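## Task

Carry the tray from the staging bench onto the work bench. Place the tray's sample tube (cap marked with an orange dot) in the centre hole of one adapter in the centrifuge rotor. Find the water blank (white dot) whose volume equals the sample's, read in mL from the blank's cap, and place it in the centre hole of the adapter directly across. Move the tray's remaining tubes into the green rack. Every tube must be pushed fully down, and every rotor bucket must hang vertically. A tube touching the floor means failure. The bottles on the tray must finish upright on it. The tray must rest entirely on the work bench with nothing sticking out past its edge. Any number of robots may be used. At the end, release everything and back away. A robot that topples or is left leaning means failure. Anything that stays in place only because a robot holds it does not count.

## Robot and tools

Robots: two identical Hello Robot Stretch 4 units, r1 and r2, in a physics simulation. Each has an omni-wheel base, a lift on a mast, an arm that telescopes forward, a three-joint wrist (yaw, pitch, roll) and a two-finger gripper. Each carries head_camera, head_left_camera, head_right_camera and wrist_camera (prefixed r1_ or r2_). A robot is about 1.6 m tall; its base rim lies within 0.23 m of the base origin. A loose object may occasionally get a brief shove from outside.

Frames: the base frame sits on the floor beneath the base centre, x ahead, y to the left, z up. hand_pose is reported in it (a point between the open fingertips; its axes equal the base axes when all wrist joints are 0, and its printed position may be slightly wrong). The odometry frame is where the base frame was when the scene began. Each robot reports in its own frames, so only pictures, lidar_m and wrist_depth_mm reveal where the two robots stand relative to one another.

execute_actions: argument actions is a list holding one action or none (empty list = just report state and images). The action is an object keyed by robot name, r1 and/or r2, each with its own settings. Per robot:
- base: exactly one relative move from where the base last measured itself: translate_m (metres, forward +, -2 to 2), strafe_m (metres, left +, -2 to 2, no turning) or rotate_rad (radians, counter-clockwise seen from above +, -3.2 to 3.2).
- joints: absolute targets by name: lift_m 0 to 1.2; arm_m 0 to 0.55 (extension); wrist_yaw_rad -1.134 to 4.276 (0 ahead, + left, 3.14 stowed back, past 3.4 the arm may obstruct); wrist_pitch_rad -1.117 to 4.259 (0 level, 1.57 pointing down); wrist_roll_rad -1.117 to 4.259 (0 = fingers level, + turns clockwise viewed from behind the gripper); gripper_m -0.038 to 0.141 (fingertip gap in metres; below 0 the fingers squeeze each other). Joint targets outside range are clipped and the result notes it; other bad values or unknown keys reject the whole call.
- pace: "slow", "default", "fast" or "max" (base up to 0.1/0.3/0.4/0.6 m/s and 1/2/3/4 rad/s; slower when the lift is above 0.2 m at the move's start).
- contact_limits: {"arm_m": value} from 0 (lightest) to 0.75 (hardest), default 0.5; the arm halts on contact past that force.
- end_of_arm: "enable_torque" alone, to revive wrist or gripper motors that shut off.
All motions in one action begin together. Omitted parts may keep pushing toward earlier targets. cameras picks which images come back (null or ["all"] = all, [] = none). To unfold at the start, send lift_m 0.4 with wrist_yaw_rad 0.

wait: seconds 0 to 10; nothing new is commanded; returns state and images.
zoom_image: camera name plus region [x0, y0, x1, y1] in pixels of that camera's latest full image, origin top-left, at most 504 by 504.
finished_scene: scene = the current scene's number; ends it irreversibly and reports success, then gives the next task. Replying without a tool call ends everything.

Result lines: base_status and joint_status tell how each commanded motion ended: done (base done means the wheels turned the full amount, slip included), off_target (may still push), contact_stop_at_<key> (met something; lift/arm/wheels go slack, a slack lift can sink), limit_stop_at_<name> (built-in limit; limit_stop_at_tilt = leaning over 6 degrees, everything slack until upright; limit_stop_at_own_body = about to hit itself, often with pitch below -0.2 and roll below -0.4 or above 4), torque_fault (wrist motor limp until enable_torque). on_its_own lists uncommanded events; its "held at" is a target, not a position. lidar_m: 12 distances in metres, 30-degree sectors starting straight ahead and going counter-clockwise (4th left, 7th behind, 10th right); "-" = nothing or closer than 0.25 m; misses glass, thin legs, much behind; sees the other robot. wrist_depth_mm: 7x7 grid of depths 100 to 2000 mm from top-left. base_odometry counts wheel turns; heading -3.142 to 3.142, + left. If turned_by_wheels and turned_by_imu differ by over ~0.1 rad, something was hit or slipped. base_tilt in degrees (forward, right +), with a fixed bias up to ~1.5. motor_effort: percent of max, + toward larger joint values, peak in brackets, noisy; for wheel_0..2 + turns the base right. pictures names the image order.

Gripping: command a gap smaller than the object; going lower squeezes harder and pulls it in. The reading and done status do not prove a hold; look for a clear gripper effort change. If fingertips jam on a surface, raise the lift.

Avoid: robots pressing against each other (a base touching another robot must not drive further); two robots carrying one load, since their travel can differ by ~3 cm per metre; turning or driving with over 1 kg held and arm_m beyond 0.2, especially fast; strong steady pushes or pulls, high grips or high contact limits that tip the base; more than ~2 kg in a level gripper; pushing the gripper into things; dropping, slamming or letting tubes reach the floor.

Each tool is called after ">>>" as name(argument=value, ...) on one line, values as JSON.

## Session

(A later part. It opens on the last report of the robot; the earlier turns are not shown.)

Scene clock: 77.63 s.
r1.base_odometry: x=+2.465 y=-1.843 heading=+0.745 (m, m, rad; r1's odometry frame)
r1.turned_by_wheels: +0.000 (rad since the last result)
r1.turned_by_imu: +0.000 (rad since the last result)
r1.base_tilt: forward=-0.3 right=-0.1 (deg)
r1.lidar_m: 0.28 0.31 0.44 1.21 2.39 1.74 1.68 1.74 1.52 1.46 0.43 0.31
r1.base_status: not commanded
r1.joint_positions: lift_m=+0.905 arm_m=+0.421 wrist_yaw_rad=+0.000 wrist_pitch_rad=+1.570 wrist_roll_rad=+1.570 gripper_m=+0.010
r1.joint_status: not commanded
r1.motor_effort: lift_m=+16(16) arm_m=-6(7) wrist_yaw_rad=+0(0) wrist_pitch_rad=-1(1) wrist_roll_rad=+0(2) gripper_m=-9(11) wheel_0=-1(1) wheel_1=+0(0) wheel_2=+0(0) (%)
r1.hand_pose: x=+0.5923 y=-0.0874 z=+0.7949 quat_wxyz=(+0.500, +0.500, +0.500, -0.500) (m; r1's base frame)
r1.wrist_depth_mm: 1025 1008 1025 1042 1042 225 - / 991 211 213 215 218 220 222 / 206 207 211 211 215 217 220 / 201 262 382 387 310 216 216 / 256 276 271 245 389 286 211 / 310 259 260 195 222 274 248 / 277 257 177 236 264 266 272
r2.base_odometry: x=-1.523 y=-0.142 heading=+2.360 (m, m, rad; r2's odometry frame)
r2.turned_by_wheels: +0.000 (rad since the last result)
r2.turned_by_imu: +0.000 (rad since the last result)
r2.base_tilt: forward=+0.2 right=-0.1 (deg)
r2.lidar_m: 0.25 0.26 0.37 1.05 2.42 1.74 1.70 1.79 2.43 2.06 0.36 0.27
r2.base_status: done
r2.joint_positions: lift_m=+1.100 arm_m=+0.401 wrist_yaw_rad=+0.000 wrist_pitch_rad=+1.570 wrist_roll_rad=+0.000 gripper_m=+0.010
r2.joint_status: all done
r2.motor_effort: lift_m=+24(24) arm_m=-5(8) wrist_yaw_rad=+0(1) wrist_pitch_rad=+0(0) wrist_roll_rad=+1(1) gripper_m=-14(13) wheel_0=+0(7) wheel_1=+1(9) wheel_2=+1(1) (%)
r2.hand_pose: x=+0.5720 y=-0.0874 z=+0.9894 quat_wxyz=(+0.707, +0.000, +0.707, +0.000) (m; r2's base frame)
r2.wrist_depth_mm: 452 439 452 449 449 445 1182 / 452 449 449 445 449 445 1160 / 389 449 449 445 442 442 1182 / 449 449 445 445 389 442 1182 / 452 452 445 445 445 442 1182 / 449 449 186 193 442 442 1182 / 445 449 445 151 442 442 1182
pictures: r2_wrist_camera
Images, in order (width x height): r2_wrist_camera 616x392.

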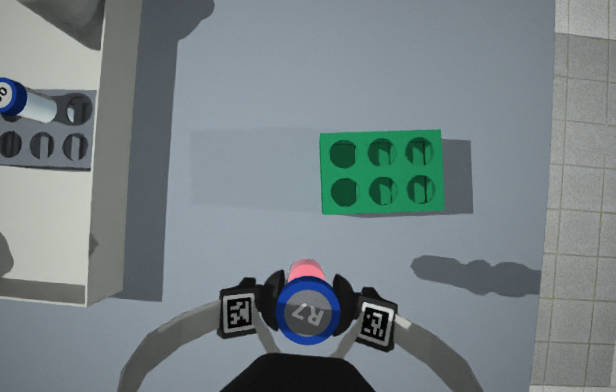

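>>> execute_actions(actions=[{"r1":{"joints":{"gripper_m":0.06}},"r2":{"base":{"strafe_m":-0.115},"joints":{"arm_m":0.48}}}], cameras=["r1_wrist_camera","r2_wrist_camera"])

>>> zoom_image(camera="r2_wrist_camera", region=[180,170,400,340])

Scene clock: 79.87 s.
r1.base_odometry: x=+2.465 y=-1.843 heading=+0.745 (m, m, rad; r1's odometry frame)
r1.turned_by_wheels: +0.000 (rad since the last result)
r1.turned_by_imu: +0.000 (rad since the last result)
r1.base_tilt: forward=-0.3 right=+0.1 (deg)
r1.lidar_m: 0.28 0.29 0.45 1.23 2.40 1.74 1.69 1.73 1.50 1.45 0.43 0.29
r1.base_status: not commanded
r1.joint_positions: lift_m=+0.905 arm_m=+0.421 wrist_yaw_rad=+0.000 wrist_pitch_rad=+1.570 wrist_roll_rad=+1.570 gripper_m=+0.060
r1.joint_status: all done
r1.motor_effort: lift_m=+16(16) arm_m=-6(7) wrist_yaw_rad=+0(1) wrist_pitch_rad=-2(0) wrist_roll_rad=+1(2) gripper_m=-2(10) wheel_0=+0(0) wheel_1=+0(0) wheel_2=+0(0) (%)
r1.hand_pose: x=+0.5923 y=-0.0874 z=+0.7949 quat_wxyz=(+0.500, +0.500, +0.500, -0.500) (m; r1's base frame)
r1.wrist_depth_mm: 991 1025 1025 1042 1060 225 - / 1008 211 213 216 219 221 224 / 207 207 211 211 216 218 220 / 201 262 384 389 314 216 217 / 256 278 270 246 382 286 212 / 310 260 262 213 210 277 248 / 268 257 185 235 265 270 272
r2.base_odometry: x=-1.442 y=-0.060 heading=+2.360 (m, m, rad; r2's odometry frame)
r2.turned_by_wheels: +0.000 (rad since the last result)
r2.turned_by_imu: +0.000 (rad since the last result)
r2.base_tilt: forward=+0.3 right=-0.1 (deg)
r2.lidar_m: 0.25 0.28 0.36 1.05 2.42 1.72 1.69 1.78 2.47 1.94 2.03 0.26
r2.base_status: done
r2.joint_positions: lift_m=+1.100 arm_m=+0.479 wrist_yaw_rad=+0.000 wrist_pitch_rad=+1.570 wrist_roll_rad=+0.000 gripper_m=+0.010
r2.joint_status: all done
r2.motor_effort: lift_m=+24(24) arm_m=+5(6) wrist_yaw_rad=-1(0) wrist_pitch_rad=-1(1) wrist_roll_rad=+1(1) gripper_m=-12(14) wheel_0=-2(7) wheel_1=+1(8) wheel_2=+1(1) (%)
r2.hand_pose: x=+0.6503 y=-0.0874 z=+0.9894 quat_wxyz=(+0.707, +0.000, +0.707, +0.000) (m; r2's base frame)
r2.wrist_depth_mm: 449 449 449 449 445 1182 1229 / 452 452 449 452 449 1205 1205 / 449 449 449 445 449 1205 1205 / 452 449 449 445 442 1205 1182 / 449 452 418 387 445 1182 1182 / 452 452 186 193 442 1182 1182 / 449 445 445 151 445 1182 1160
pictures: r1_wrist_camera, r2_wrist_camera
Images, in order (width x height): r1_wrist_camera 616x392, r2_wrist_camera 616x392.

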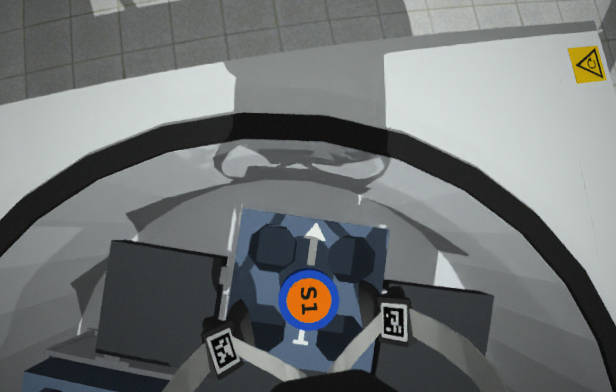

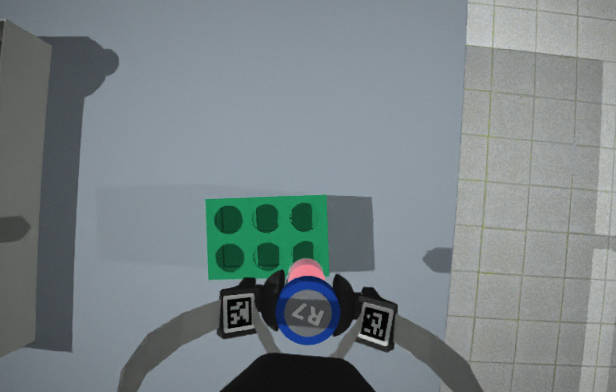

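Region (180, 170, 400, 340) of r2_wrist_camera's 616x392 image, scaled by 2.291; it fills the top 389 rows of this view, and the rest is white.

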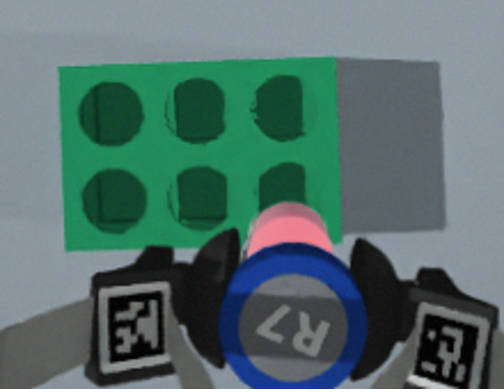

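>>> execute_actions(actions=[{"r1":{"joints":{"lift_m":1.05}},"r2":{"joints":{"arm_m":0.482,"lift_m":1.04}}}], cameras=["r2_wrist_camera"])

>>> execute_actions(actions=[{"r1":{"base":{"strafe_m":1.35},"joints":{"arm_m":0.515,"gripper_m":0.055}},"r2":{"joints":{"lift_m":0.975},"pace":"slow"}}], cameras=["r1_wrist_camera","r2_wrist_camera"])

Scene clock: 82.43 s.
r1.base_odometry: x=+2.465 y=-1.843 heading=+0.745 (m, m, rad; r1's odometry frame)
r1.turned_by_wheels: +0.000 (rad since the last result)
r1.turned_by_imu: +0.000 (rad since the last result)
r1.base_tilt: forward=-0.4 right=+0.0 (deg)
r1.lidar_m: 0.27 0.29 0.43 1.22 2.37 1.74 1.66 1.74 1.52 1.46 0.43 0.30
r1.base_status: not commanded
r1.joint_positions: lift_m=+1.050 arm_m=+0.421 wrist_yaw_rad=+0.000 wrist_pitch_rad=+1.570 wrist_roll_rad=+1.570 gripper_m=+0.060
r1.joint_status: all done
r1.motor_effort: lift_m=+21(22) arm_m=-6(7) wrist_yaw_rad=+0(1) wrist_pitch_rad=-1(0) wrist_roll_rad=+1(0) gripper_m=-2(4) wheel_0=+0(0) wheel_1=+0(0) wheel_2=+0(0) (%)
r1.hand_pose: x=+0.5923 y=-0.0874 z=+0.9395 quat_wxyz=(+0.500, +0.500, +0.500, -0.500) (m; r1's base frame)
r1.wrist_depth_mm: 1160 1182 1160 1182 1229 1229 1255 / 1138 1160 1182 1182 634 1205 1229 / 1118 603 355 357 364 368 1205 / 345 349 415 436 359 364 960 / 338 402 404 387 496 359 960 / 334 407 399 404 211 357 1160 / 336 382 183 399 382 347 1160
r2.base_odometry: x=-1.442 y=-0.060 heading=+2.360 (m, m, rad; r2's odometry frame)
r2.turned_by_wheels: +0.000 (rad since the last result)
r2.turned_by_imu: +0.000 (rad since the last result)
r2.base_tilt: forward=+0.3 right=-0.2 (deg)
r2.lidar_m: 0.25 0.28 0.39 1.04 2.45 1.74 1.70 1.79 2.44 1.92 2.03 0.27
r2.base_status: not commanded
r2.joint_positions: lift_m=+1.040 arm_m=+0.481 wrist_yaw_rad=+0.000 wrist_pitch_rad=+1.570 wrist_roll_rad=+0.000 gripper_m=+0.010
r2.joint_status: all done
r2.motor_effort: lift_m=+16(21) arm_m=+5(7) wrist_yaw_rad=+0(1) wrist_pitch_rad=+0(0) wrist_roll_rad=+1(0) gripper_m=-14(13) wheel_0=-2(2) wheel_1=+1(1) wheel_2=+1(0) (%)
r2.hand_pose: x=+0.6522 y=-0.0874 z=+0.9301 quat_wxyz=(+0.707, +0.000, +0.707, +0.000) (m; r2's base frame)
r2.wrist_depth_mm: 392 397 389 389 389 387 1118 / 392 389 392 392 387 387 1118 / 394 389 389 387 387 1118 1138 / 392 392 389 387 387 1118 1118 / 389 392 357 330 387 1118 1138 / 392 389 186 193 382 1118 1118 / 389 389 389 151 387 1118 1118
pictures: r2_wrist_camera
Images, in order (width x height): r2_wrist_camera 616x392.

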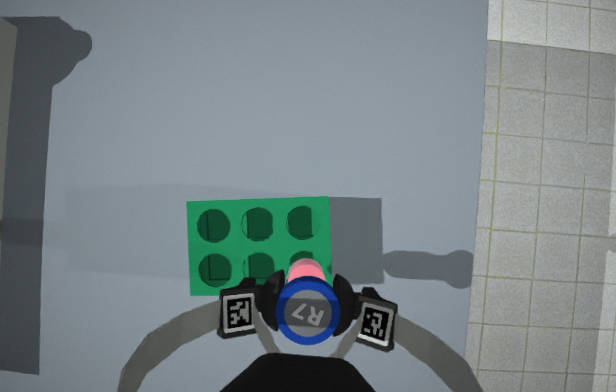

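Scene clock: 88.27 s.
r1.base_odometry: x=+1.549 y=-0.851 heading=+0.745 (m, m, rad; r1's odometry frame)
r1.turned_by_wheels: +0.000 (rad since the last result)
r1.turned_by_imu: -0.004 (rad since the last result)
r1.base_tilt: forward=-0.4 right=-0.1 (deg)
r1.lidar_m: 0.28 0.31 0.44 2.41 2.40 1.75 1.67 1.73 2.39 1.17 0.43 0.32
r1.base_status: done
r1.joint_positions: lift_m=+1.050 arm_m=+0.514 wrist_yaw_rad=+0.000 wrist_pitch_rad=+1.570 wrist_roll_rad=+1.570 gripper_m=+0.055
r1.joint_status: all done
r1.motor_effort: lift_m=+20(21) arm_m=+7(7) wrist_yaw_rad=-1(0) wrist_pitch_rad=-1(1) wrist_roll_rad=+0(1) gripper_m=-2(3) wheel_0=-1(10) wheel_1=+1(4) wheel_2=+0(1) (%)
r1.hand_pose: x=+0.6850 y=-0.0874 z=+0.9396 quat_wxyz=(+0.500, +0.500, +0.500, -0.500) (m; r1's base frame)
r1.wrist_depth_mm: 402 404 407 415 421 424 427 / 394 402 402 407 413 415 424 / 389 394 399 404 407 413 418 / 387 394 394 402 404 407 410 / 382 384 389 392 397 397 410 / 377 312 364 327 210 394 399 / 373 240 181 266 268 366 397
r2.base_odometry: x=-1.442 y=-0.060 heading=+2.360 (m, m, rad; r2's odometry frame)
r2.turned_by_wheels: +0.000 (rad since the last result)
r2.turned_by_imu: +0.001 (rad since the last result)
r2.base_tilt: forward=+0.2 right=-0.2 (deg)
r2.lidar_m: 0.25 0.27 0.40 1.05 2.46 1.74 1.68 1.76 2.45 1.96 1.99 0.27
r2.base_status: not commanded
r2.joint_positions: lift_m=+0.975 arm_m=+0.481 wrist_yaw_rad=+0.000 wrist_pitch_rad=+1.570 wrist_roll_rad=+0.000 gripper_m=+0.010
r2.joint_status: all done
r2.motor_effort: lift_m=+15(14) arm_m=+5(5) wrist_yaw_rad=-1(1) wrist_pitch_rad=+0(1) wrist_roll_rad=+1(0) gripper_m=-13(17) wheel_0=-1(1) wheel_1=+1(1) wheel_2=+1(1) (%)
r2.hand_pose: x=+0.6522 y=-0.0874 z=+0.8651 quat_wxyz=(+0.707, +0.000, +0.707, +0.000) (m; r2's base frame)
r2.wrist_depth_mm: 329 327 327 325 324 324 1060 / 329 327 325 325 325 324 1060 / 327 329 325 324 324 322 1078 / 329 327 325 324 324 320 1060 / 329 325 294 264 324 322 1078 / 327 325 186 193 324 320 1042 / 325 325 322 152 322 322 1060
pictures: r1_wrist_camera, r2_wrist_camera
Images, in order (width x height): r1_wrist_camera 616x392, r2_wrist_camera 616x392.

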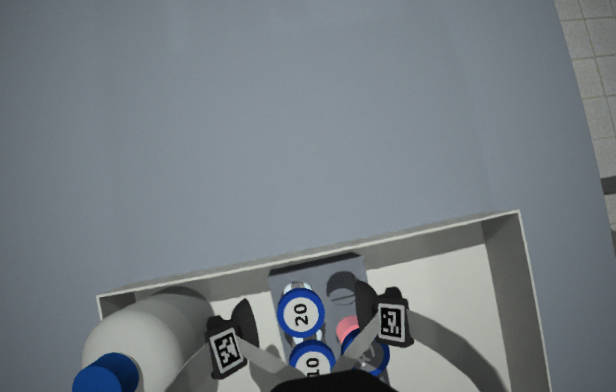

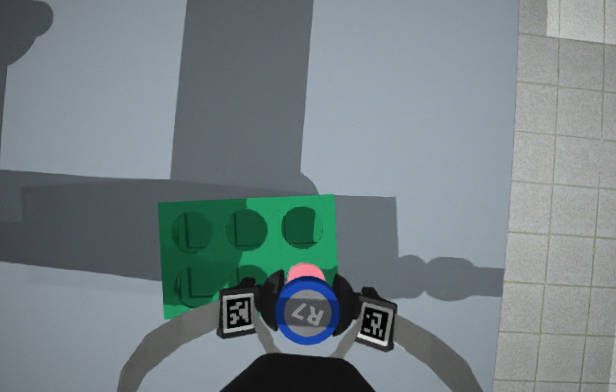

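>>> execute_actions(actions=[{"r1":{"base":{"strafe_m":0.018},"joints":{"arm_m":0.518,"lift_m":1.01}},"r2":{"joints":{"gripper_m":0.055}}}], cameras=["r1_wrist_camera"])

>>> execute_actions(actions=[{"r1":{"joints":{"lift_m":0.98}},"r2":{"joints":{"lift_m":1.03}}}], cameras=["r1_wrist_camera","r2_wrist_camera"])

Scene clock: 90.07 s.
r1.base_odometry: x=+1.537 y=-0.838 heading=+0.745 (m, m, rad; r1's odometry frame)
r1.turned_by_wheels: +0.000 (rad since the last result)
r1.turned_by_imu: +0.000 (rad since the last result)
r1.base_tilt: forward=-0.3 right=+0.1 (deg)
r1.lidar_m: 0.29 0.31 0.45 2.40 2.38 1.74 1.67 1.73 2.39 1.19 0.45 0.31
r1.base_status: done
r1.joint_positions: lift_m=+1.010 arm_m=+0.517 wrist_yaw_rad=+0.000 wrist_pitch_rad=+1.570 wrist_roll_rad=+1.570 gripper_m=+0.055
r1.joint_status: all done
r1.motor_effort: lift_m=+15(18) arm_m=+6(6) wrist_yaw_rad=-1(1) wrist_pitch_rad=-1(1) wrist_roll_rad=+1(1) gripper_m=-1(3) wheel_0=-2(8) wheel_1=+0(12) wheel_2=+0(1) (%)
r1.hand_pose: x=+0.6880 y=-0.0874 z=+0.9000 quat_wxyz=(+0.500, +0.500, +0.500, -0.500) (m; r1's base frame)
r1.wrist_depth_mm: 362 366 368 373 377 382 384 / 357 359 364 370 373 377 382 / 353 355 359 364 368 375 377 / 349 349 355 359 364 366 370 / 343 345 351 294 357 362 320 / 338 223 340 251 210 355 315 / 199 204 181 229 229 351 322
r2.base_odometry: x=-1.442 y=-0.060 heading=+2.360 (m, m, rad; r2's odometry frame)
r2.turned_by_wheels: +0.000 (rad since the last result)
r2.turned_by_imu: +0.000 (rad since the last result)
r2.base_tilt: forward=+0.3 right=-0.1 (deg)
r2.lidar_m: 0.26 0.27 0.37 1.02 2.44 1.74 1.70 1.78 2.44 1.95 1.99 0.29
r2.base_status: not commanded
r2.joint_positions: lift_m=+0.975 arm_m=+0.481 wrist_yaw_rad=+0.000 wrist_pitch_rad=+1.570 wrist_roll_rad=+0.000 gripper_m=+0.055
r2.joint_status: all done
r2.motor_effort: lift_m=+16(15) arm_m=+5(5) wrist_yaw_rad=-1(1) wrist_pitch_rad=+0(0) wrist_roll_rad=+1(0) gripper_m=-5(14) wheel_0=-1(1) wheel_1=+1(1) wheel_2=+1(1) (%)
r2.hand_pose: x=+0.6522 y=-0.0874 z=+0.8651 quat_wxyz=(+0.707, +0.000, +0.707, +0.000) (m; r2's base frame)
r2.wrist_depth_mm: 327 329 327 325 325 322 1078 / 327 327 327 324 325 324 1060 / 329 325 325 324 322 322 1060 / 329 327 327 322 324 322 1042 / 327 325 266 264 322 322 1060 / 327 327 193 203 211 320 1060 / 327 325 324 143 322 322 1060
pictures: r1_wrist_camera
Images, in order (width x height): r1_wrist_camera 616x392.

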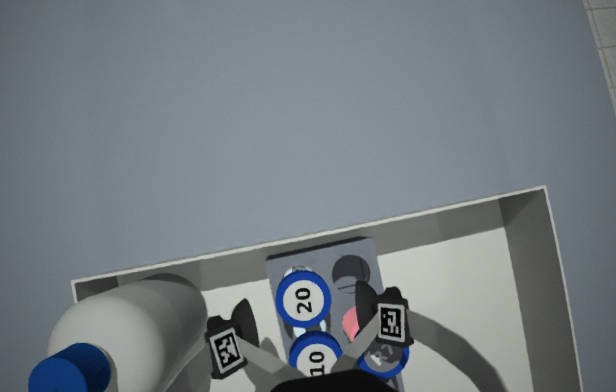

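Scene clock: 91.20 s.
r1.base_odometry: x=+1.537 y=-0.838 heading=+0.745 (m, m, rad; r1's odometry frame)
r1.turned_by_wheels: +0.000 (rad since the last result)
r1.turned_by_imu: +0.000 (rad since the last result)
r1.base_tilt: forward=-0.3 right=-0.2 (deg)
r1.lidar_m: 0.28 0.31 0.45 2.40 2.39 1.73 1.67 1.74 2.38 1.18 0.45 0.31
r1.base_status: not commanded
r1.joint_positions: lift_m=+0.980 arm_m=+0.517 wrist_yaw_rad=+0.000 wrist_pitch_rad=+1.570 wrist_roll_rad=+1.570 gripper_m=+0.055
r1.joint_status: all done
r1.motor_effort: lift_m=+16(15) arm_m=+6(6) wrist_yaw_rad=-1(0) wrist_pitch_rad=-1(0) wrist_roll_rad=+1(1) gripper_m=-2(2) wheel_0=-2(2) wheel_1=+0(0) wheel_2=+0(0) (%)
r1.hand_pose: x=+0.6881 y=-0.0874 z=+0.8699 quat_wxyz=(+0.501, +0.500, +0.500, -0.499) (m; r1's base frame)
r1.wrist_depth_mm: 330 336 340 343 347 349 353 / 327 330 332 340 340 345 351 / 324 325 329 334 338 342 345 / 317 322 325 329 332 334 303 / 314 317 320 272 324 330 303 / 240 222 315 202 210 327 314 / 172 183 181 199 200 324 322
r2.base_odometry: x=-1.442 y=-0.060 heading=+2.360 (m, m, rad; r2's odometry frame)
r2.turned_by_wheels: +0.000 (rad since the last result)
r2.turned_by_imu: +0.000 (rad since the last result)
r2.base_tilt: forward=+0.3 right=-0.2 (deg)
r2.lidar_m: 0.25 0.27 0.40 1.05 2.43 1.72 1.69 1.79 2.45 1.95 2.03 0.28
r2.base_status: not commanded
r2.joint_positions: lift_m=+1.030 arm_m=+0.481 wrist_yaw_rad=+0.000 wrist_pitch_rad=+1.570 wrist_roll_rad=+0.000 gripper_m=+0.055
r2.joint_status: all done
r2.motor_effort: lift_m=+24(26) arm_m=+5(5) wrist_yaw_rad=-1(0) wrist_pitch_rad=+1(1) wrist_roll_rad=+1(0) gripper_m=-4(3) wheel_0=-1(1) wheel_1=+1(1) wheel_2=+1(1) (%)
r2.hand_pose: x=+0.6522 y=-0.0874 z=+0.9194 quat_wxyz=(+0.707, +0.000, +0.707, +0.000) (m; r2's base frame)
r2.wrist_depth_mm: 382 384 379 382 379 377 1138 / 382 382 382 382 377 377 1118 / 382 382 379 377 377 377 1138 / 382 379 379 377 377 1118 1118 / 382 379 319 320 377 1138 1118 / 382 379 193 375 212 1118 1098 / 379 377 377 143 377 1118 1098
pictures: r1_wrist_camera, r2_wrist_camera
Images, in order (width x height): r1_wrist_camera 616x392, r2_wrist_camera 616x392.

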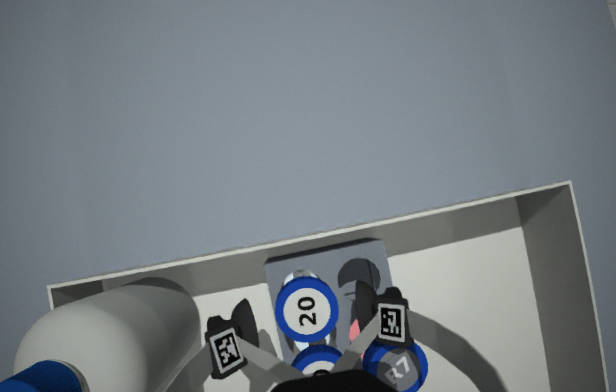

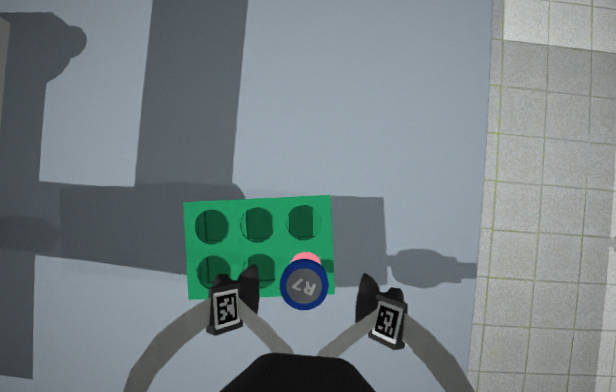

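>>> execute_actions(actions=[{"r1":{"joints":{"gripper_m":0.01}}}], cameras=[])

>>> execute_actions(actions=[{"r1":{"joints":{"lift_m":1.1}}}], cameras=["r1_wrist_camera"])

>>> execute_actions(actions=[{"r1":{"base":{"strafe_m":-1.117},"joints":{"arm_m":0.502}},"r2":{"base":{"strafe_m":0.417},"joints":{"arm_m":0.537,"lift_m":1.01}}}], cameras=["r1_wrist_camera","r2_wrist_camera"])

>>> zoom_image(camera="r1_wrist_camera", region=[200,170,420,340])

Scene clock: 93.23 s.
r1.base_odometry: x=+1.537 y=-0.838 heading=+0.745 (m, m, rad; r1's odometry frame)
r1.turned_by_wheels: +0.000 (rad since the last result)
r1.turned_by_imu: +0.000 (rad since the last result)
r1.base_tilt: forward=-0.3 right=+0.1 (deg)
r1.lidar_m: 0.28 0.31 0.45 2.40 2.39 1.76 1.67 1.74 2.39 1.21 0.42 0.31
r1.base_status: not commanded
r1.joint_positions: lift_m=+0.980 arm_m=+0.517 wrist_yaw_rad=+0.000 wrist_pitch_rad=+1.570 wrist_roll_rad=+1.570 gripper_m=+0.010
r1.joint_status: all done
r1.motor_effort: lift_m=+16(16) arm_m=+6(6) wrist_yaw_rad=-1(1) wrist_pitch_rad=-2(1) wrist_roll_rad=+1(1) gripper_m=-11(11) wheel_0=-2(2) wheel_1=+0(1) wheel_2=+0(0) (%)
r1.hand_pose: x=+0.6881 y=-0.0874 z=+0.8699 quat_wxyz=(+0.501, +0.500, +0.500, -0.499) (m; r1's base frame)
r1.wrist_depth_mm: 330 334 338 342 345 351 353 / 327 332 336 338 340 343 351 / 324 327 330 332 336 342 343 / 320 322 325 330 332 336 300 / 314 317 320 272 324 329 303 / 240 222 317 193 249 327 314 / 171 184 178 199 200 322 322
r2.base_odometry: x=-1.442 y=-0.060 heading=+2.360 (m, m, rad; r2's odometry frame)
r2.turned_by_wheels: +0.000 (rad since the last result)
r2.turned_by_imu: +0.000 (rad since the last result)
r2.base_tilt: forward=+0.3 right=-0.1 (deg)
r2.lidar_m: 0.26 0.29 0.38 1.03 2.43 1.75 1.69 1.74 2.48 1.97 2.03 0.27
r2.base_status: not commanded
r2.joint_positions: lift_m=+1.030 arm_m=+0.481 wrist_yaw_rad=+0.000 wrist_pitch_rad=+1.570 wrist_roll_rad=+0.000 gripper_m=+0.055
r2.joint_status: not commanded
r2.motor_effort: lift_m=+24(24) arm_m=+5(5) wrist_yaw_rad=-1(1) wrist_pitch_rad=+0(0) wrist_roll_rad=+1(0) gripper_m=-3(6) wheel_0=-1(1) wheel_1=+1(1) wheel_2=+0(1) (%)
r2.hand_pose: x=+0.6522 y=-0.0874 z=+0.9194 quat_wxyz=(+0.707, +0.000, +0.707, +0.000) (m; r2's base frame)
r2.wrist_depth_mm: 382 382 382 379 377 375 1138 / 382 379 379 377 377 377 1118 / 382 379 377 379 379 377 1138 / 379 382 382 377 375 1118 1138 / 382 382 322 319 375 1098 1118 / 382 379 193 377 211 1118 1118 / 379 379 379 143 375 1118 1098
pictures: none
No camera images: the call's "cameras" was empty. Leave "cameras" out to get every camera's image.

Scene clock: 94.77 s.
r1.base_odometry: x=+1.537 y=-0.838 heading=+0.745 (m, m, rad; r1's odometry frame)
r1.turned_by_wheels: +0.000 (rad since the last result)
r1.turned_by_imu: +0.000 (rad since the last result)
r1.base_tilt: forward=-0.4 right=+0.0 (deg)
r1.lidar_m: 0.30 0.31 0.45 2.40 2.38 1.75 1.67 1.73 2.38 1.17 0.44 0.31
r1.base_status: not commanded
r1.joint_positions: lift_m=+1.100 arm_m=+0.517 wrist_yaw_rad=+0.000 wrist_pitch_rad=+1.570 wrist_roll_rad=+1.570 gripper_m=+0.010
r1.joint_status: all done
r1.motor_effort: lift_m=+21(22) arm_m=+6(6) wrist_yaw_rad=-1(1) wrist_pitch_rad=+0(0) wrist_roll_rad=-1(1) gripper_m=-11(11) wheel_0=-2(2) wheel_1=+0(0) wheel_2=+0(0) (%)
r1.hand_pose: x=+0.6881 y=-0.0874 z=+0.9895 quat_wxyz=(+0.501, +0.500, +0.500, -0.499) (m; r1's base frame)
r1.wrist_depth_mm: 452 455 455 462 469 477 1308 / 445 449 455 459 466 466 1281 / 436 442 449 455 455 466 469 / 433 439 442 445 452 459 462 / 427 436 436 436 449 445 455 / 424 293 353 195 319 445 452 / 418 397 177 373 436 370 449
r2.base_odometry: x=-1.442 y=-0.060 heading=+2.360 (m, m, rad; r2's odometry frame)
r2.turned_by_wheels: +0.000 (rad since the last result)
r2.turned_by_imu: +0.000 (rad since the last result)
r2.base_tilt: forward=+0.3 right=-0.1 (deg)
r2.lidar_m: 0.25 0.27 0.37 1.05 2.44 1.73 1.68 1.74 2.43 1.96 2.04 0.26
r2.base_status: not commanded
r2.joint_positions: lift_m=+1.030 arm_m=+0.481 wrist_yaw_rad=+0.000 wrist_pitch_rad=+1.570 wrist_roll_rad=+0.000 gripper_m=+0.055
r2.joint_status: not commanded
r2.motor_effort: lift_m=+24(24) arm_m=+5(5) wrist_yaw_rad=+0(1) wrist_pitch_rad=+0(1) wrist_roll_rad=+0(0) gripper_m=-2(3) wheel_0=-1(2) wheel_1=+1(1) wheel_2=+1(1) (%)
r2.hand_pose: x=+0.6522 y=-0.0874 z=+0.9194 quat_wxyz=(+0.707, +0.000, +0.707, +0.000) (m; r2's base frame)
r2.wrist_depth_mm: 382 382 379 379 379 377 1118 / 382 379 379 379 379 375 1118 / 382 382 377 377 379 375 1118 / 382 379 377 379 375 1098 1138 / 382 384 320 319 375 1118 1118 / 382 379 191 377 211 1118 1118 / 379 379 379 143 373 1098 1118
pictures: r1_wrist_camera
Images, in order (width x height): r1_wrist_camera 616x392.

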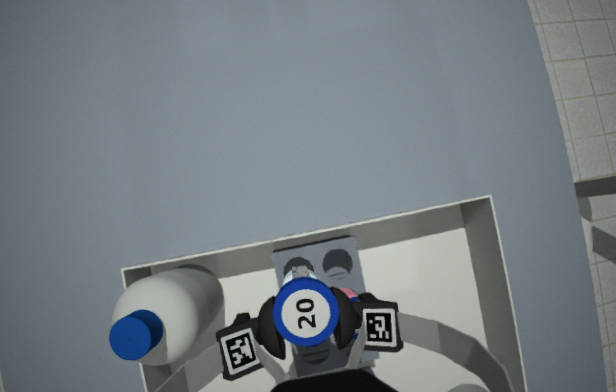

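Scene clock: 99.80 s.
r1.base_odometry: x=+2.295 y=-1.659 heading=+0.745 (m, m, rad; r1's odometry frame)
r1.turned_by_wheels: +0.000 (rad since the last result)
r1.turned_by_imu: +0.004 (rad since the last result)
r1.base_tilt: forward=-0.5 right=-0.2 (deg)
r1.lidar_m: 0.28 0.30 0.44 1.22 2.38 1.76 1.69 1.75 1.79 1.70 0.41 0.30
r1.base_status: done
r1.joint_positions: lift_m=+1.100 arm_m=+0.503 wrist_yaw_rad=+0.000 wrist_pitch_rad=+1.570 wrist_roll_rad=+1.570 gripper_m=+0.010
r1.joint_status: all done
r1.motor_effort: lift_m=+21(21) arm_m=-7(6) wrist_yaw_rad=-1(2) wrist_pitch_rad=+0(1) wrist_roll_rad=+0(0) gripper_m=-12(13) wheel_0=+1(6) wheel_1=+1(8) wheel_2=+0(0) (%)
r1.hand_pose: x=+0.6743 y=-0.0874 z=+0.9896 quat_wxyz=(+0.500, +0.500, +0.500, -0.500) (m; r1's base frame)
r1.wrist_depth_mm: 404 410 480 459 504 430 1308 / 397 415 473 473 480 439 1281 / 394 436 466 452 477 452 1255 / 379 436 459 462 469 449 960 / 364 389 455 436 466 410 413 / 345 384 427 193 397 402 407 / 334 379 177 384 394 399 1182
r2.base_odometry: x=-1.736 y=-0.356 heading=+2.359 (m, m, rad; r2's odometry frame)
r2.turned_by_wheels: +0.000 (rad since the last result)
r2.turned_by_imu: +0.001 (rad since the last result)
r2.base_tilt: forward=+0.4 right=-0.2 (deg)
r2.lidar_m: 0.25 0.28 0.39 1.26 2.44 1.72 1.70 1.78 2.42 2.38 0.39 0.25
r2.base_status: done
r2.joint_positions: lift_m=+1.010 arm_m=+0.536 wrist_yaw_rad=+0.000 wrist_pitch_rad=+1.570 wrist_roll_rad=+0.000 gripper_m=+0.055
r2.joint_status: all done
r2.motor_effort: lift_m=+16(22) arm_m=+5(2) wrist_yaw_rad=-1(1) wrist_pitch_rad=+0(2) wrist_roll_rad=+1(0) gripper_m=-3(3) wheel_0=-3(10) wheel_1=-1(8) wheel_2=-1(1) (%)
r2.hand_pose: x=+0.7071 y=-0.0874 z=+0.9000 quat_wxyz=(+0.707, +0.000, +0.707, +0.000) (m; r2's base frame)
r2.wrist_depth_mm: 362 364 362 359 359 359 355 / 320 359 357 218 220 359 357 / 334 359 359 286 343 355 357 / 322 357 355 355 355 355 355 / 287 300 315 325 357 357 355 / 246 298 193 294 211 355 355 / 310 357 355 144 338 355 355
pictures: r1_wrist_camera, r2_wrist_camera
Images, in order (width x height): r1_wrist_camera 616x392, r2_wrist_camera 616x392.

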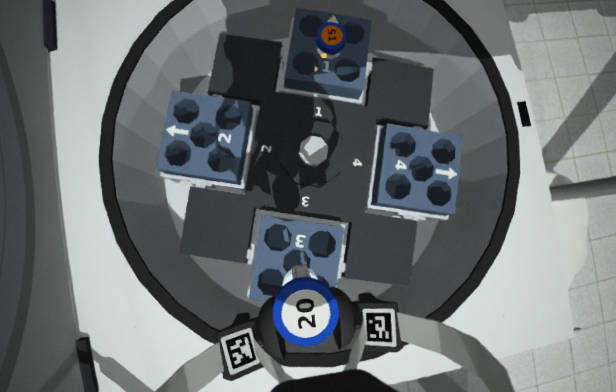

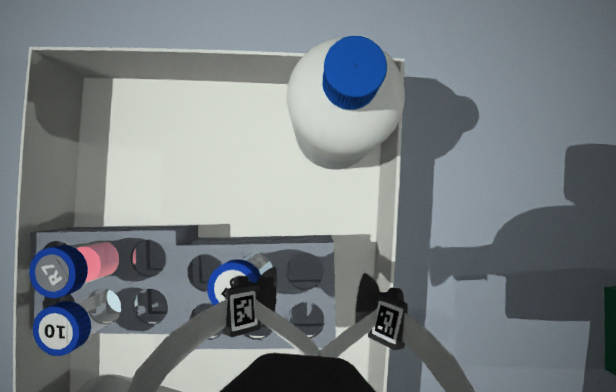

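Region (200, 170, 420, 340) of r1_wrist_camera's 616x392 image, scaled by 2.291; it fills the top 389 rows of this view, and the rest is white.

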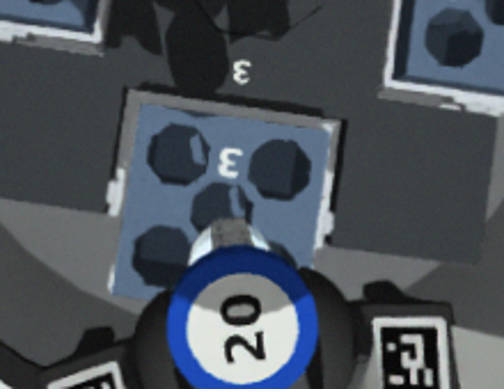

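>>> execute_actions(actions=[{"r1":{"base":{"strafe_m":-0.005},"joints":{"lift_m":0.985}},"r2":{"base":{"strafe_m":-0.02},"joints":{"lift_m":1.05}}}], cameras=[])

>>> execute_actions(actions=[{"r2":{"base":{"strafe_m":0.06}}}], cameras=["r1_wrist_camera","r2_wrist_camera"])

>>> zoom_image(camera="r1_wrist_camera", region=[200,170,420,340])

Scene clock: 101.87 s.
r1.base_odometry: x=+2.298 y=-1.662 heading=+0.745 (m, m, rad; r1's odometry frame)
r1.turned_by_wheels: +0.000 (rad since the last result)
r1.turned_by_imu: +0.000 (rad since the last result)
r1.base_tilt: forward=-0.2 right=+0.1 (deg)
r1.lidar_m: 0.28 0.31 0.43 1.20 2.38 1.74 1.69 1.75 1.77 1.71 0.43 0.30
r1.base_status: done
r1.joint_positions: lift_m=+0.985 arm_m=+0.503 wrist_yaw_rad=+0.000 wrist_pitch_rad=+1.570 wrist_roll_rad=+1.570 gripper_m=+0.010
r1.joint_status: all done
r1.motor_effort: lift_m=+16(19) arm_m=-6(6) wrist_yaw_rad=-1(1) wrist_pitch_rad=-1(1) wrist_roll_rad=-1(1) gripper_m=-12(12) wheel_0=+0(10) wheel_1=+0(7) wheel_2=+0(1) (%)
r1.hand_pose: x=+0.6743 y=-0.0874 z=+0.8749 quat_wxyz=(+0.500, +0.500, +0.500, -0.500) (m; r1's base frame)
r1.wrist_depth_mm: 290 364 359 357 370 370 319 / 287 345 338 359 366 382 338 / 290 351 351 334 359 340 349 / 279 377 347 351 353 343 340 / 276 343 343 322 353 384 309 / 272 301 397 195 345 332 290 / 270 272 177 322 307 279 287
r2.base_odometry: x=-1.722 y=-0.342 heading=+2.360 (m, m, rad; r2's odometry frame)
r2.turned_by_wheels: +0.000 (rad since the last result)
r2.turned_by_imu: +0.000 (rad since the last result)
r2.base_tilt: forward=+0.3 right=-0.1 (deg)
r2.lidar_m: 0.25 0.28 0.39 1.28 2.43 1.75 1.69 1.78 2.46 2.38 0.39 0.25
r2.base_status: done
r2.joint_positions: lift_m=+1.050 arm_m=+0.536 wrist_yaw_rad=+0.000 wrist_pitch_rad=+1.570 wrist_roll_rad=+0.000 gripper_m=+0.055
r2.joint_status: all done
r2.motor_effort: lift_m=+24(26) arm_m=+5(5) wrist_yaw_rad=-1(0) wrist_pitch_rad=-1(1) wrist_roll_rad=+0(0) gripper_m=-4(3) wheel_0=+1(5) wheel_1=+0(8) wheel_2=+1(1) (%)
r2.hand_pose: x=+0.7072 y=-0.0874 z=+0.9394 quat_wxyz=(+0.707, +0.000, +0.707, +0.000) (m; r2's base frame)
r2.wrist_depth_mm: 404 399 402 399 397 397 394 / 384 397 397 256 397 397 397 / 379 399 394 262 397 397 397 / 384 399 397 397 397 397 392 / 325 336 336 394 397 397 394 / 327 364 193 389 211 394 394 / 364 384 394 143 394 394 394
pictures: none
No camera images: the call's "cameras" was empty. Leave "cameras" out to get every camera's image.

Scene clock: 103.07 s.
r1.base_odometry: x=+2.298 y=-1.662 heading=+0.745 (m, m, rad; r1's odometry frame)
r1.turned_by_wheels: +0.000 (rad since the last result)
r1.turned_by_imu: +0.000 (rad since the last result)
r1.base_tilt: forward=-0.2 right=-0.1 (deg)
r1.lidar_m: 0.27 0.31 0.44 1.20 2.37 1.76 1.66 1.77 1.78 1.71 0.42 0.30
r1.base_status: not commanded
r1.joint_positions: lift_m=+0.985 arm_m=+0.503 wrist_yaw_rad=+0.000 wrist_pitch_rad=+1.570 wrist_roll_rad=+1.570 gripper_m=+0.010
r1.joint_status: not commanded
r1.motor_effort: lift_m=+16(16) arm_m=-7(7) wrist_yaw_rad=-1(1) wrist_pitch_rad=+0(1) wrist_roll_rad=+0(1) gripper_m=-10(12) wheel_0=+0(0) wheel_1=+0(1) wheel_2=+0(0) (%)
r1.hand_pose: x=+0.6743 y=-0.0874 z=+0.8749 quat_wxyz=(+0.500, +0.500, +0.500, -0.500) (m; r1's base frame)
r1.wrist_depth_mm: 290 364 359 357 368 370 319 / 289 343 340 362 364 382 336 / 291 349 351 336 357 340 347 / 281 377 347 351 353 343 338 / 276 342 342 322 351 384 309 / 272 303 399 194 349 330 290 / 270 271 177 322 307 281 289
r2.base_odometry: x=-1.764 y=-0.385 heading=+2.360 (m, m, rad; r2's odometry frame)
r2.turned_by_wheels: +0.000 (rad since the last result)
r2.turned_by_imu: +0.000 (rad since the last result)
r2.base_tilt: forward=+0.4 right=-0.2 (deg)
r2.lidar_m: 0.26 0.27 0.39 1.29 2.42 1.73 1.69 1.77 2.43 2.39 0.38 0.28
r2.base_status: done
r2.joint_positions: lift_m=+1.050 arm_m=+0.536 wrist_yaw_rad=+0.000 wrist_pitch_rad=+1.570 wrist_roll_rad=+0.000 gripper_m=+0.055
r2.joint_status: not commanded
r2.motor_effort: lift_m=+24(24) arm_m=+5(5) wrist_yaw_rad=-1(1) wrist_pitch_rad=-1(0) wrist_roll_rad=+1(0) gripper_m=-3(3) wheel_0=+1(7) wheel_1=-1(7) wheel_2=+1(0) (%)
r2.hand_pose: x=+0.7072 y=-0.0874 z=+0.9394 quat_wxyz=(+0.707, +0.000, +0.707, +0.000) (m; r2's base frame)
r2.wrist_depth_mm: 407 402 402 402 397 394 394 / 402 377 397 394 254 394 394 / 404 399 397 397 257 394 397 / 402 392 397 397 394 397 397 / 402 327 338 338 392 394 394 / 399 327 193 334 211 392 394 / 399 351 394 143 379 394 394
pictures: r1_wrist_camera, r2_wrist_camera
Images, in order (width x height): r1_wrist_camera 616x392, r2_wrist_camera 616x392.

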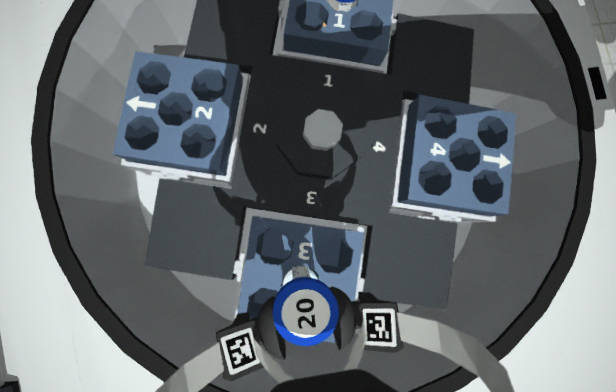

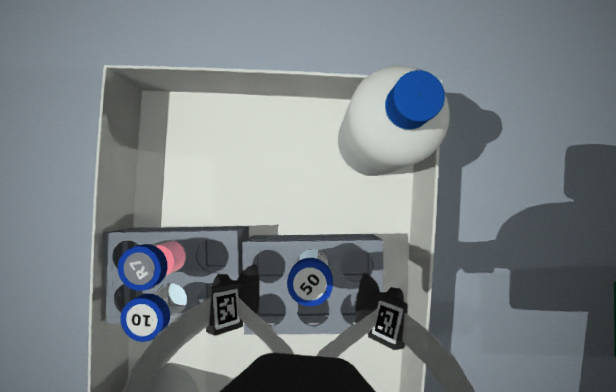

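Region (200, 170, 420, 340) of r1_wrist_camera's 616x392 image, scaled by 2.291; it fills the top 389 rows of this view, and the rest is white.

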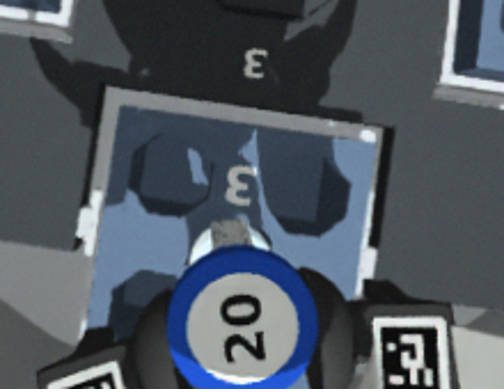

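>>> execute_actions(actions=[{"r1":{"joints":{"lift_m":0.905},"pace":"slow"},"r2":{"joints":{"lift_m":0.975}}}], cameras=["r1_wrist_camera","r2_wrist_camera"])

>>> execute_actions(actions=[{"r2":{"joints":{"gripper_m":0.01}}}], cameras=[])

>>> execute_actions(actions=[{"r2":{"joints":{"lift_m":1.1}}}], cameras=["r2_wrist_camera"])

>>> execute_actions(actions=[{"r2":{"base":{"strafe_m":-0.377},"joints":{"arm_m":0.471}}}], cameras=["r2_wrist_camera"])

Scene clock: 105.40 s.
r1.base_odometry: x=+2.298 y=-1.662 heading=+0.745 (m, m, rad; r1's odometry frame)
r1.turned_by_wheels: +0.000 (rad since the last result)
r1.turned_by_imu: +0.000 (rad since the last result)
r1.base_tilt: forward=-0.3 right=+0.1 (deg)
r1.lidar_m: 0.29 0.30 0.43 1.23 2.40 1.76 1.66 1.76 1.75 1.71 0.42 0.31
r1.base_status: not commanded
r1.joint_positions: lift_m=+0.905 arm_m=+0.503 wrist_yaw_rad=+0.000 wrist_pitch_rad=+1.570 wrist_roll_rad=+1.570 gripper_m=+0.010
r1.joint_status: all done
r1.motor_effort: lift_m=+16(15) arm_m=-7(6) wrist_yaw_rad=-1(1) wrist_pitch_rad=-1(0) wrist_roll_rad=+2(0) gripper_m=-11(12) wheel_0=+0(0) wheel_1=+0(0) wheel_2=+0(0) (%)
r1.hand_pose: x=+0.6743 y=-0.0874 z=+0.7949 quat_wxyz=(+0.500, +0.500, +0.500, -0.500) (m; r1's base frame)
r1.wrist_depth_mm: 273 250 277 282 285 289 317 / 265 247 274 257 281 262 278 / 274 262 273 256 278 260 257 / 282 267 270 272 274 266 263 / 254 263 264 244 271 274 307 / 220 296 263 194 240 272 268 / 193 243 177 236 301 235 -
r2.base_odometry: x=-1.764 y=-0.385 heading=+2.360 (m, m, rad; r2's odometry frame)
r2.turned_by_wheels: +0.000 (rad since the last result)
r2.turned_by_imu: +0.000 (rad since the last result)
r2.base_tilt: forward=+0.3 right=-0.2 (deg)
r2.lidar_m: 0.25 0.28 0.37 1.27 2.44 1.74 1.70 1.76 2.44 2.39 0.38 0.27
r2.base_status: not commanded
r2.joint_positions: lift_m=+0.975 arm_m=+0.536 wrist_yaw_rad=+0.000 wrist_pitch_rad=+1.570 wrist_roll_rad=+0.000 gripper_m=+0.055
r2.joint_status: all done
r2.motor_effort: lift_m=+16(23) arm_m=+5(5) wrist_yaw_rad=-1(1) wrist_pitch_rad=-1(2) wrist_roll_rad=+0(0) gripper_m=-2(3) wheel_0=+1(1) wheel_1=-1(1) wheel_2=+0(1) (%)
r2.hand_pose: x=+0.7072 y=-0.0874 z=+0.8651 quat_wxyz=(+0.707, +0.000, +0.707, +0.000) (m; r2's base frame)
r2.wrist_depth_mm: 327 304 325 325 223 144 320 / 286 322 322 322 181 178 322 / 290 324 322 320 201 320 322 / 294 324 320 324 322 320 320 / 267 263 282 290 320 320 320 / 251 263 192 201 211 322 320 / 250 202 291 143 262 320 320
pictures: r1_wrist_camera, r2_wrist_camera
Images, in order (width x height): r1_wrist_camera 616x392, r2_wrist_camera 616x392.

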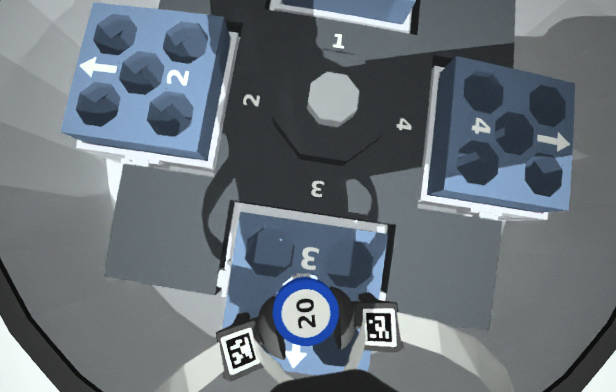

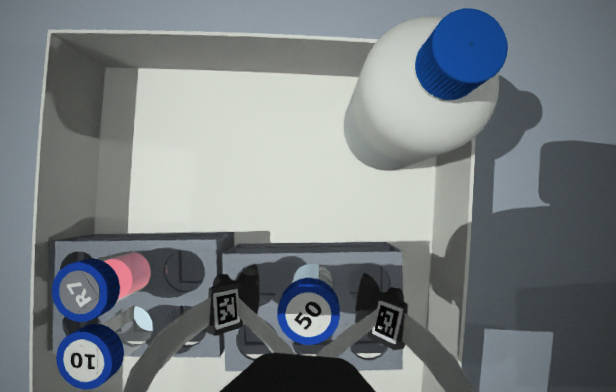

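Scene clock: 106.63 s.
r1.base_odometry: x=+2.298 y=-1.662 heading=+0.745 (m, m, rad; r1's odometry frame)
r1.turned_by_wheels: +0.000 (rad since the last result)
r1.turned_by_imu: +0.000 (rad since the last result)
r1.base_tilt: forward=-0.3 right=+0.0 (deg)
r1.lidar_m: 0.27 0.30 0.43 1.25 2.39 1.74 1.66 1.75 1.78 1.70 0.42 0.31
r1.base_status: not commanded
r1.joint_positions: lift_m=+0.905 arm_m=+0.503 wrist_yaw_rad=+0.000 wrist_pitch_rad=+1.570 wrist_roll_rad=+1.570 gripper_m=+0.010
r1.joint_status: not commanded
r1.motor_effort: lift_m=+16(16) arm_m=-6(7) wrist_yaw_rad=-1(1) wrist_pitch_rad=-1(1) wrist_roll_rad=+1(0) gripper_m=-11(10) wheel_0=+0(0) wheel_1=+0(1) wheel_2=+0(0) (%)
r1.hand_pose: x=+0.6743 y=-0.0874 z=+0.7949 quat_wxyz=(+0.500, +0.500, +0.500, -0.500) (m; r1's base frame)
r1.wrist_depth_mm: 273 250 277 281 286 289 320 / 265 247 276 258 281 260 279 / 272 262 272 256 278 260 256 / 282 267 270 272 274 266 262 / 254 263 265 244 272 276 309 / 221 296 263 194 238 272 268 / 194 243 177 236 303 235 -
r2.base_odometry: x=-1.764 y=-0.385 heading=+2.360 (m, m, rad; r2's odometry frame)
r2.turned_by_wheels: +0.000 (rad since the last result)
r2.turned_by_imu: +0.000 (rad since the last result)
r2.base_tilt: forward=+0.3 right=-0.1 (deg)
r2.lidar_m: 0.27 0.28 0.39 1.31 2.47 1.73 1.70 1.76 2.41 2.40 0.40 0.28
r2.base_status: not commanded
r2.joint_positions: lift_m=+0.975 arm_m=+0.536 wrist_yaw_rad=+0.000 wrist_pitch_rad=+1.570 wrist_roll_rad=+0.000 gripper_m=+0.010
r2.joint_status: all done
r2.motor_effort: lift_m=+16(16) arm_m=+5(5) wrist_yaw_rad=+0(1) wrist_pitch_rad=+0(1) wrist_roll_rad=+0(0) gripper_m=-15(14) wheel_0=+1(1) wheel_1=-1(1) wheel_2=+1(0) (%)
r2.hand_pose: x=+0.7072 y=-0.0874 z=+0.8651 quat_wxyz=(+0.707, +0.000, +0.707, +0.000) (m; r2's base frame)
r2.wrist_depth_mm: 327 306 325 325 193 144 322 / 286 324 322 322 181 178 322 / 290 324 322 322 201 322 322 / 293 324 322 322 320 322 322 / 264 264 291 291 320 320 320 / 250 263 186 193 260 322 319 / 227 202 291 152 260 319 320
pictures: none
No camera images: the call's "cameras" was empty. Leave "cameras" out to get every camera's image.

Scene clock: 108.20 s.
r1.base_odometry: x=+2.298 y=-1.662 heading=+0.745 (m, m, rad; r1's odometry frame)
r1.turned_by_wheels: +0.000 (rad since the last result)
r1.turned_by_imu: +0.000 (rad since the last result)
r1.base_tilt: forward=-0.4 right=+0.0 (deg)
r1.lidar_m: 0.29 0.31 0.43 1.22 2.36 1.75 1.67 1.73 1.78 1.71 0.44 0.30
r1.base_status: not commanded
r1.joint_positions: lift_m=+0.905 arm_m=+0.503 wrist_yaw_rad=+0.000 wrist_pitch_rad=+1.570 wrist_roll_rad=+1.570 gripper_m=+0.010
r1.joint_status: not commanded
r1.motor_effort: lift_m=+16(16) arm_m=-7(7) wrist_yaw_rad=-1(1) wrist_pitch_rad=+0(2) wrist_roll_rad=+0(3) gripper_m=-11(11) wheel_0=+0(0) wheel_1=+1(0) wheel_2=+0(0) (%)
r1.hand_pose: x=+0.6743 y=-0.0874 z=+0.7949 quat_wxyz=(+0.500, +0.500, +0.500, -0.500) (m; r1's base frame)
r1.wrist_depth_mm: 272 250 277 282 285 289 319 / 265 247 276 258 282 262 278 / 274 262 272 256 277 260 255 / 282 266 268 272 274 265 263 / 254 264 265 244 272 276 307 / 221 296 264 195 239 272 268 / 194 244 177 236 301 236 -
r2.base_odometry: x=-1.764 y=-0.385 heading=+2.360 (m, m, rad; r2's odometry frame)
r2.turned_by_wheels: +0.000 (rad since the last result)
r2.turned_by_imu: +0.000 (rad since the last result)
r2.base_tilt: forward=+0.3 right=-0.2 (deg)
r2.lidar_m: 0.25 0.26 0.38 1.27 2.44 1.73 1.70 1.79 2.44 2.41 0.39 0.29
r2.base_status: not commanded
r2.joint_positions: lift_m=+1.100 arm_m=+0.536 wrist_yaw_rad=+0.000 wrist_pitch_rad=+1.570 wrist_roll_rad=+0.000 gripper_m=+0.010
r2.joint_status: all done
r2.motor_effort: lift_m=+24(25) arm_m=+5(5) wrist_yaw_rad=-1(1) wrist_pitch_rad=-1(1) wrist_roll_rad=+0(1) gripper_m=-15(14) wheel_0=+1(1) wheel_1=-1(1) wheel_2=+0(1) (%)
r2.hand_pose: x=+0.7072 y=-0.0874 z=+0.9894 quat_wxyz=(+0.707, +0.000, +0.707, +0.000) (m; r2's base frame)
r2.wrist_depth_mm: 452 452 452 449 445 445 442 / 452 449 452 449 449 445 442 / 449 449 449 445 304 445 442 / 452 445 449 445 445 442 442 / 452 387 387 384 442 445 442 / 452 389 187 193 379 439 442 / 449 377 442 153 407 439 439
pictures: r2_wrist_camera
Images, in order (width x height): r2_wrist_camera 616x392.

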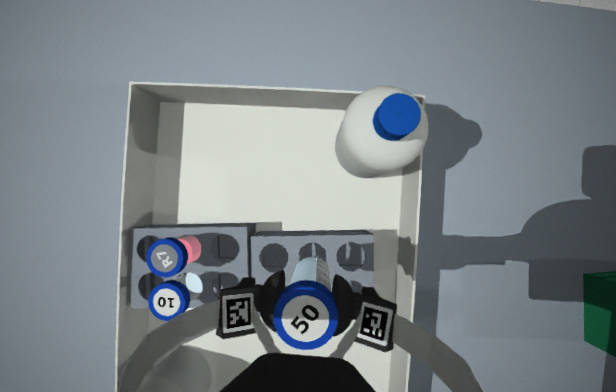

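Scene clock: 110.77 s.
r1.base_odometry: x=+2.298 y=-1.662 heading=+0.745 (m, m, rad; r1's odometry frame)
r1.turned_by_wheels: +0.000 (rad since the last result)
r1.turned_by_imu: +0.000 (rad since the last result)
r1.base_tilt: forward=-0.4 right=+0.0 (deg)
r1.lidar_m: 0.29 0.30 0.44 1.24 2.39 1.76 1.69 1.75 1.78 1.69 0.42 0.30
r1.base_status: not commanded
r1.joint_positions: lift_m=+0.905 arm_m=+0.503 wrist_yaw_rad=+0.000 wrist_pitch_rad=+1.570 wrist_roll_rad=+1.570 gripper_m=+0.010
r1.joint_status: not commanded
r1.motor_effort: lift_m=+16(16) arm_m=-7(6) wrist_yaw_rad=-1(1) wrist_pitch_rad=-1(1) wrist_roll_rad=+0(1) gripper_m=-12(11) wheel_0=+0(0) wheel_1=+1(1) wheel_2=+0(0) (%)
r1.hand_pose: x=+0.6743 y=-0.0874 z=+0.7949 quat_wxyz=(+0.500, +0.500, +0.500, -0.500) (m; r1's base frame)
r1.wrist_depth_mm: 273 250 277 282 286 290 317 / 265 247 274 257 282 260 278 / 274 262 272 256 278 259 257 / 281 267 268 271 274 265 262 / 254 264 265 244 272 274 307 / 222 296 263 194 238 272 268 / 193 244 177 235 301 236 -
r2.base_odometry: x=-1.499 y=-0.117 heading=+2.360 (m, m, rad; r2's odometry frame)
r2.turned_by_wheels: +0.000 (rad since the last result)
r2.turned_by_imu: -0.001 (rad since the last result)
r2.base_tilt: forward=+0.3 right=-0.1 (deg)
r2.lidar_m: 0.25 0.26 0.39 1.06 2.46 1.75 1.69 1.76 2.45 2.03 0.39 0.27
r2.base_status: done
r2.joint_positions: lift_m=+1.100 arm_m=+0.472 wrist_yaw_rad=+0.000 wrist_pitch_rad=+1.570 wrist_roll_rad=+0.000 gripper_m=+0.010
r2.joint_status: all done
r2.motor_effort: lift_m=+24(25) arm_m=-5(3) wrist_yaw_rad=-1(1) wrist_pitch_rad=-1(0) wrist_roll_rad=+1(0) gripper_m=-14(14) wheel_0=+0(9) wheel_1=-1(8) wheel_2=+1(1) (%)
r2.hand_pose: x=+0.6430 y=-0.0874 z=+0.9894 quat_wxyz=(+0.707, +0.000, +0.707, +0.000) (m; r2's base frame)
r2.wrist_depth_mm: 379 449 449 449 449 445 1182 / 384 452 449 452 445 442 1182 / 415 449 452 449 449 449 1182 / 402 449 449 445 445 442 1182 / 433 449 445 415 387 442 1160 / 424 449 186 193 439 445 1182 / 427 449 445 153 445 442 1160
pictures: r2_wrist_camera
Images, in order (width x height): r2_wrist_camera 616x392.

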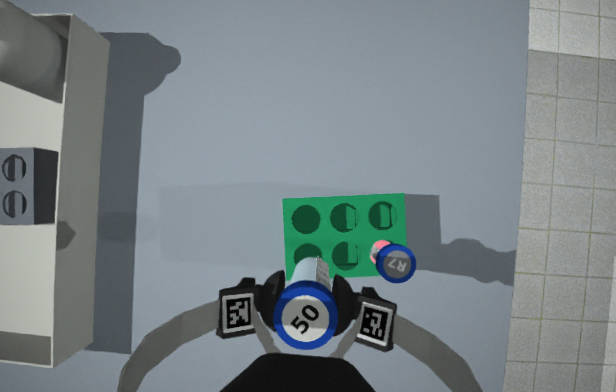

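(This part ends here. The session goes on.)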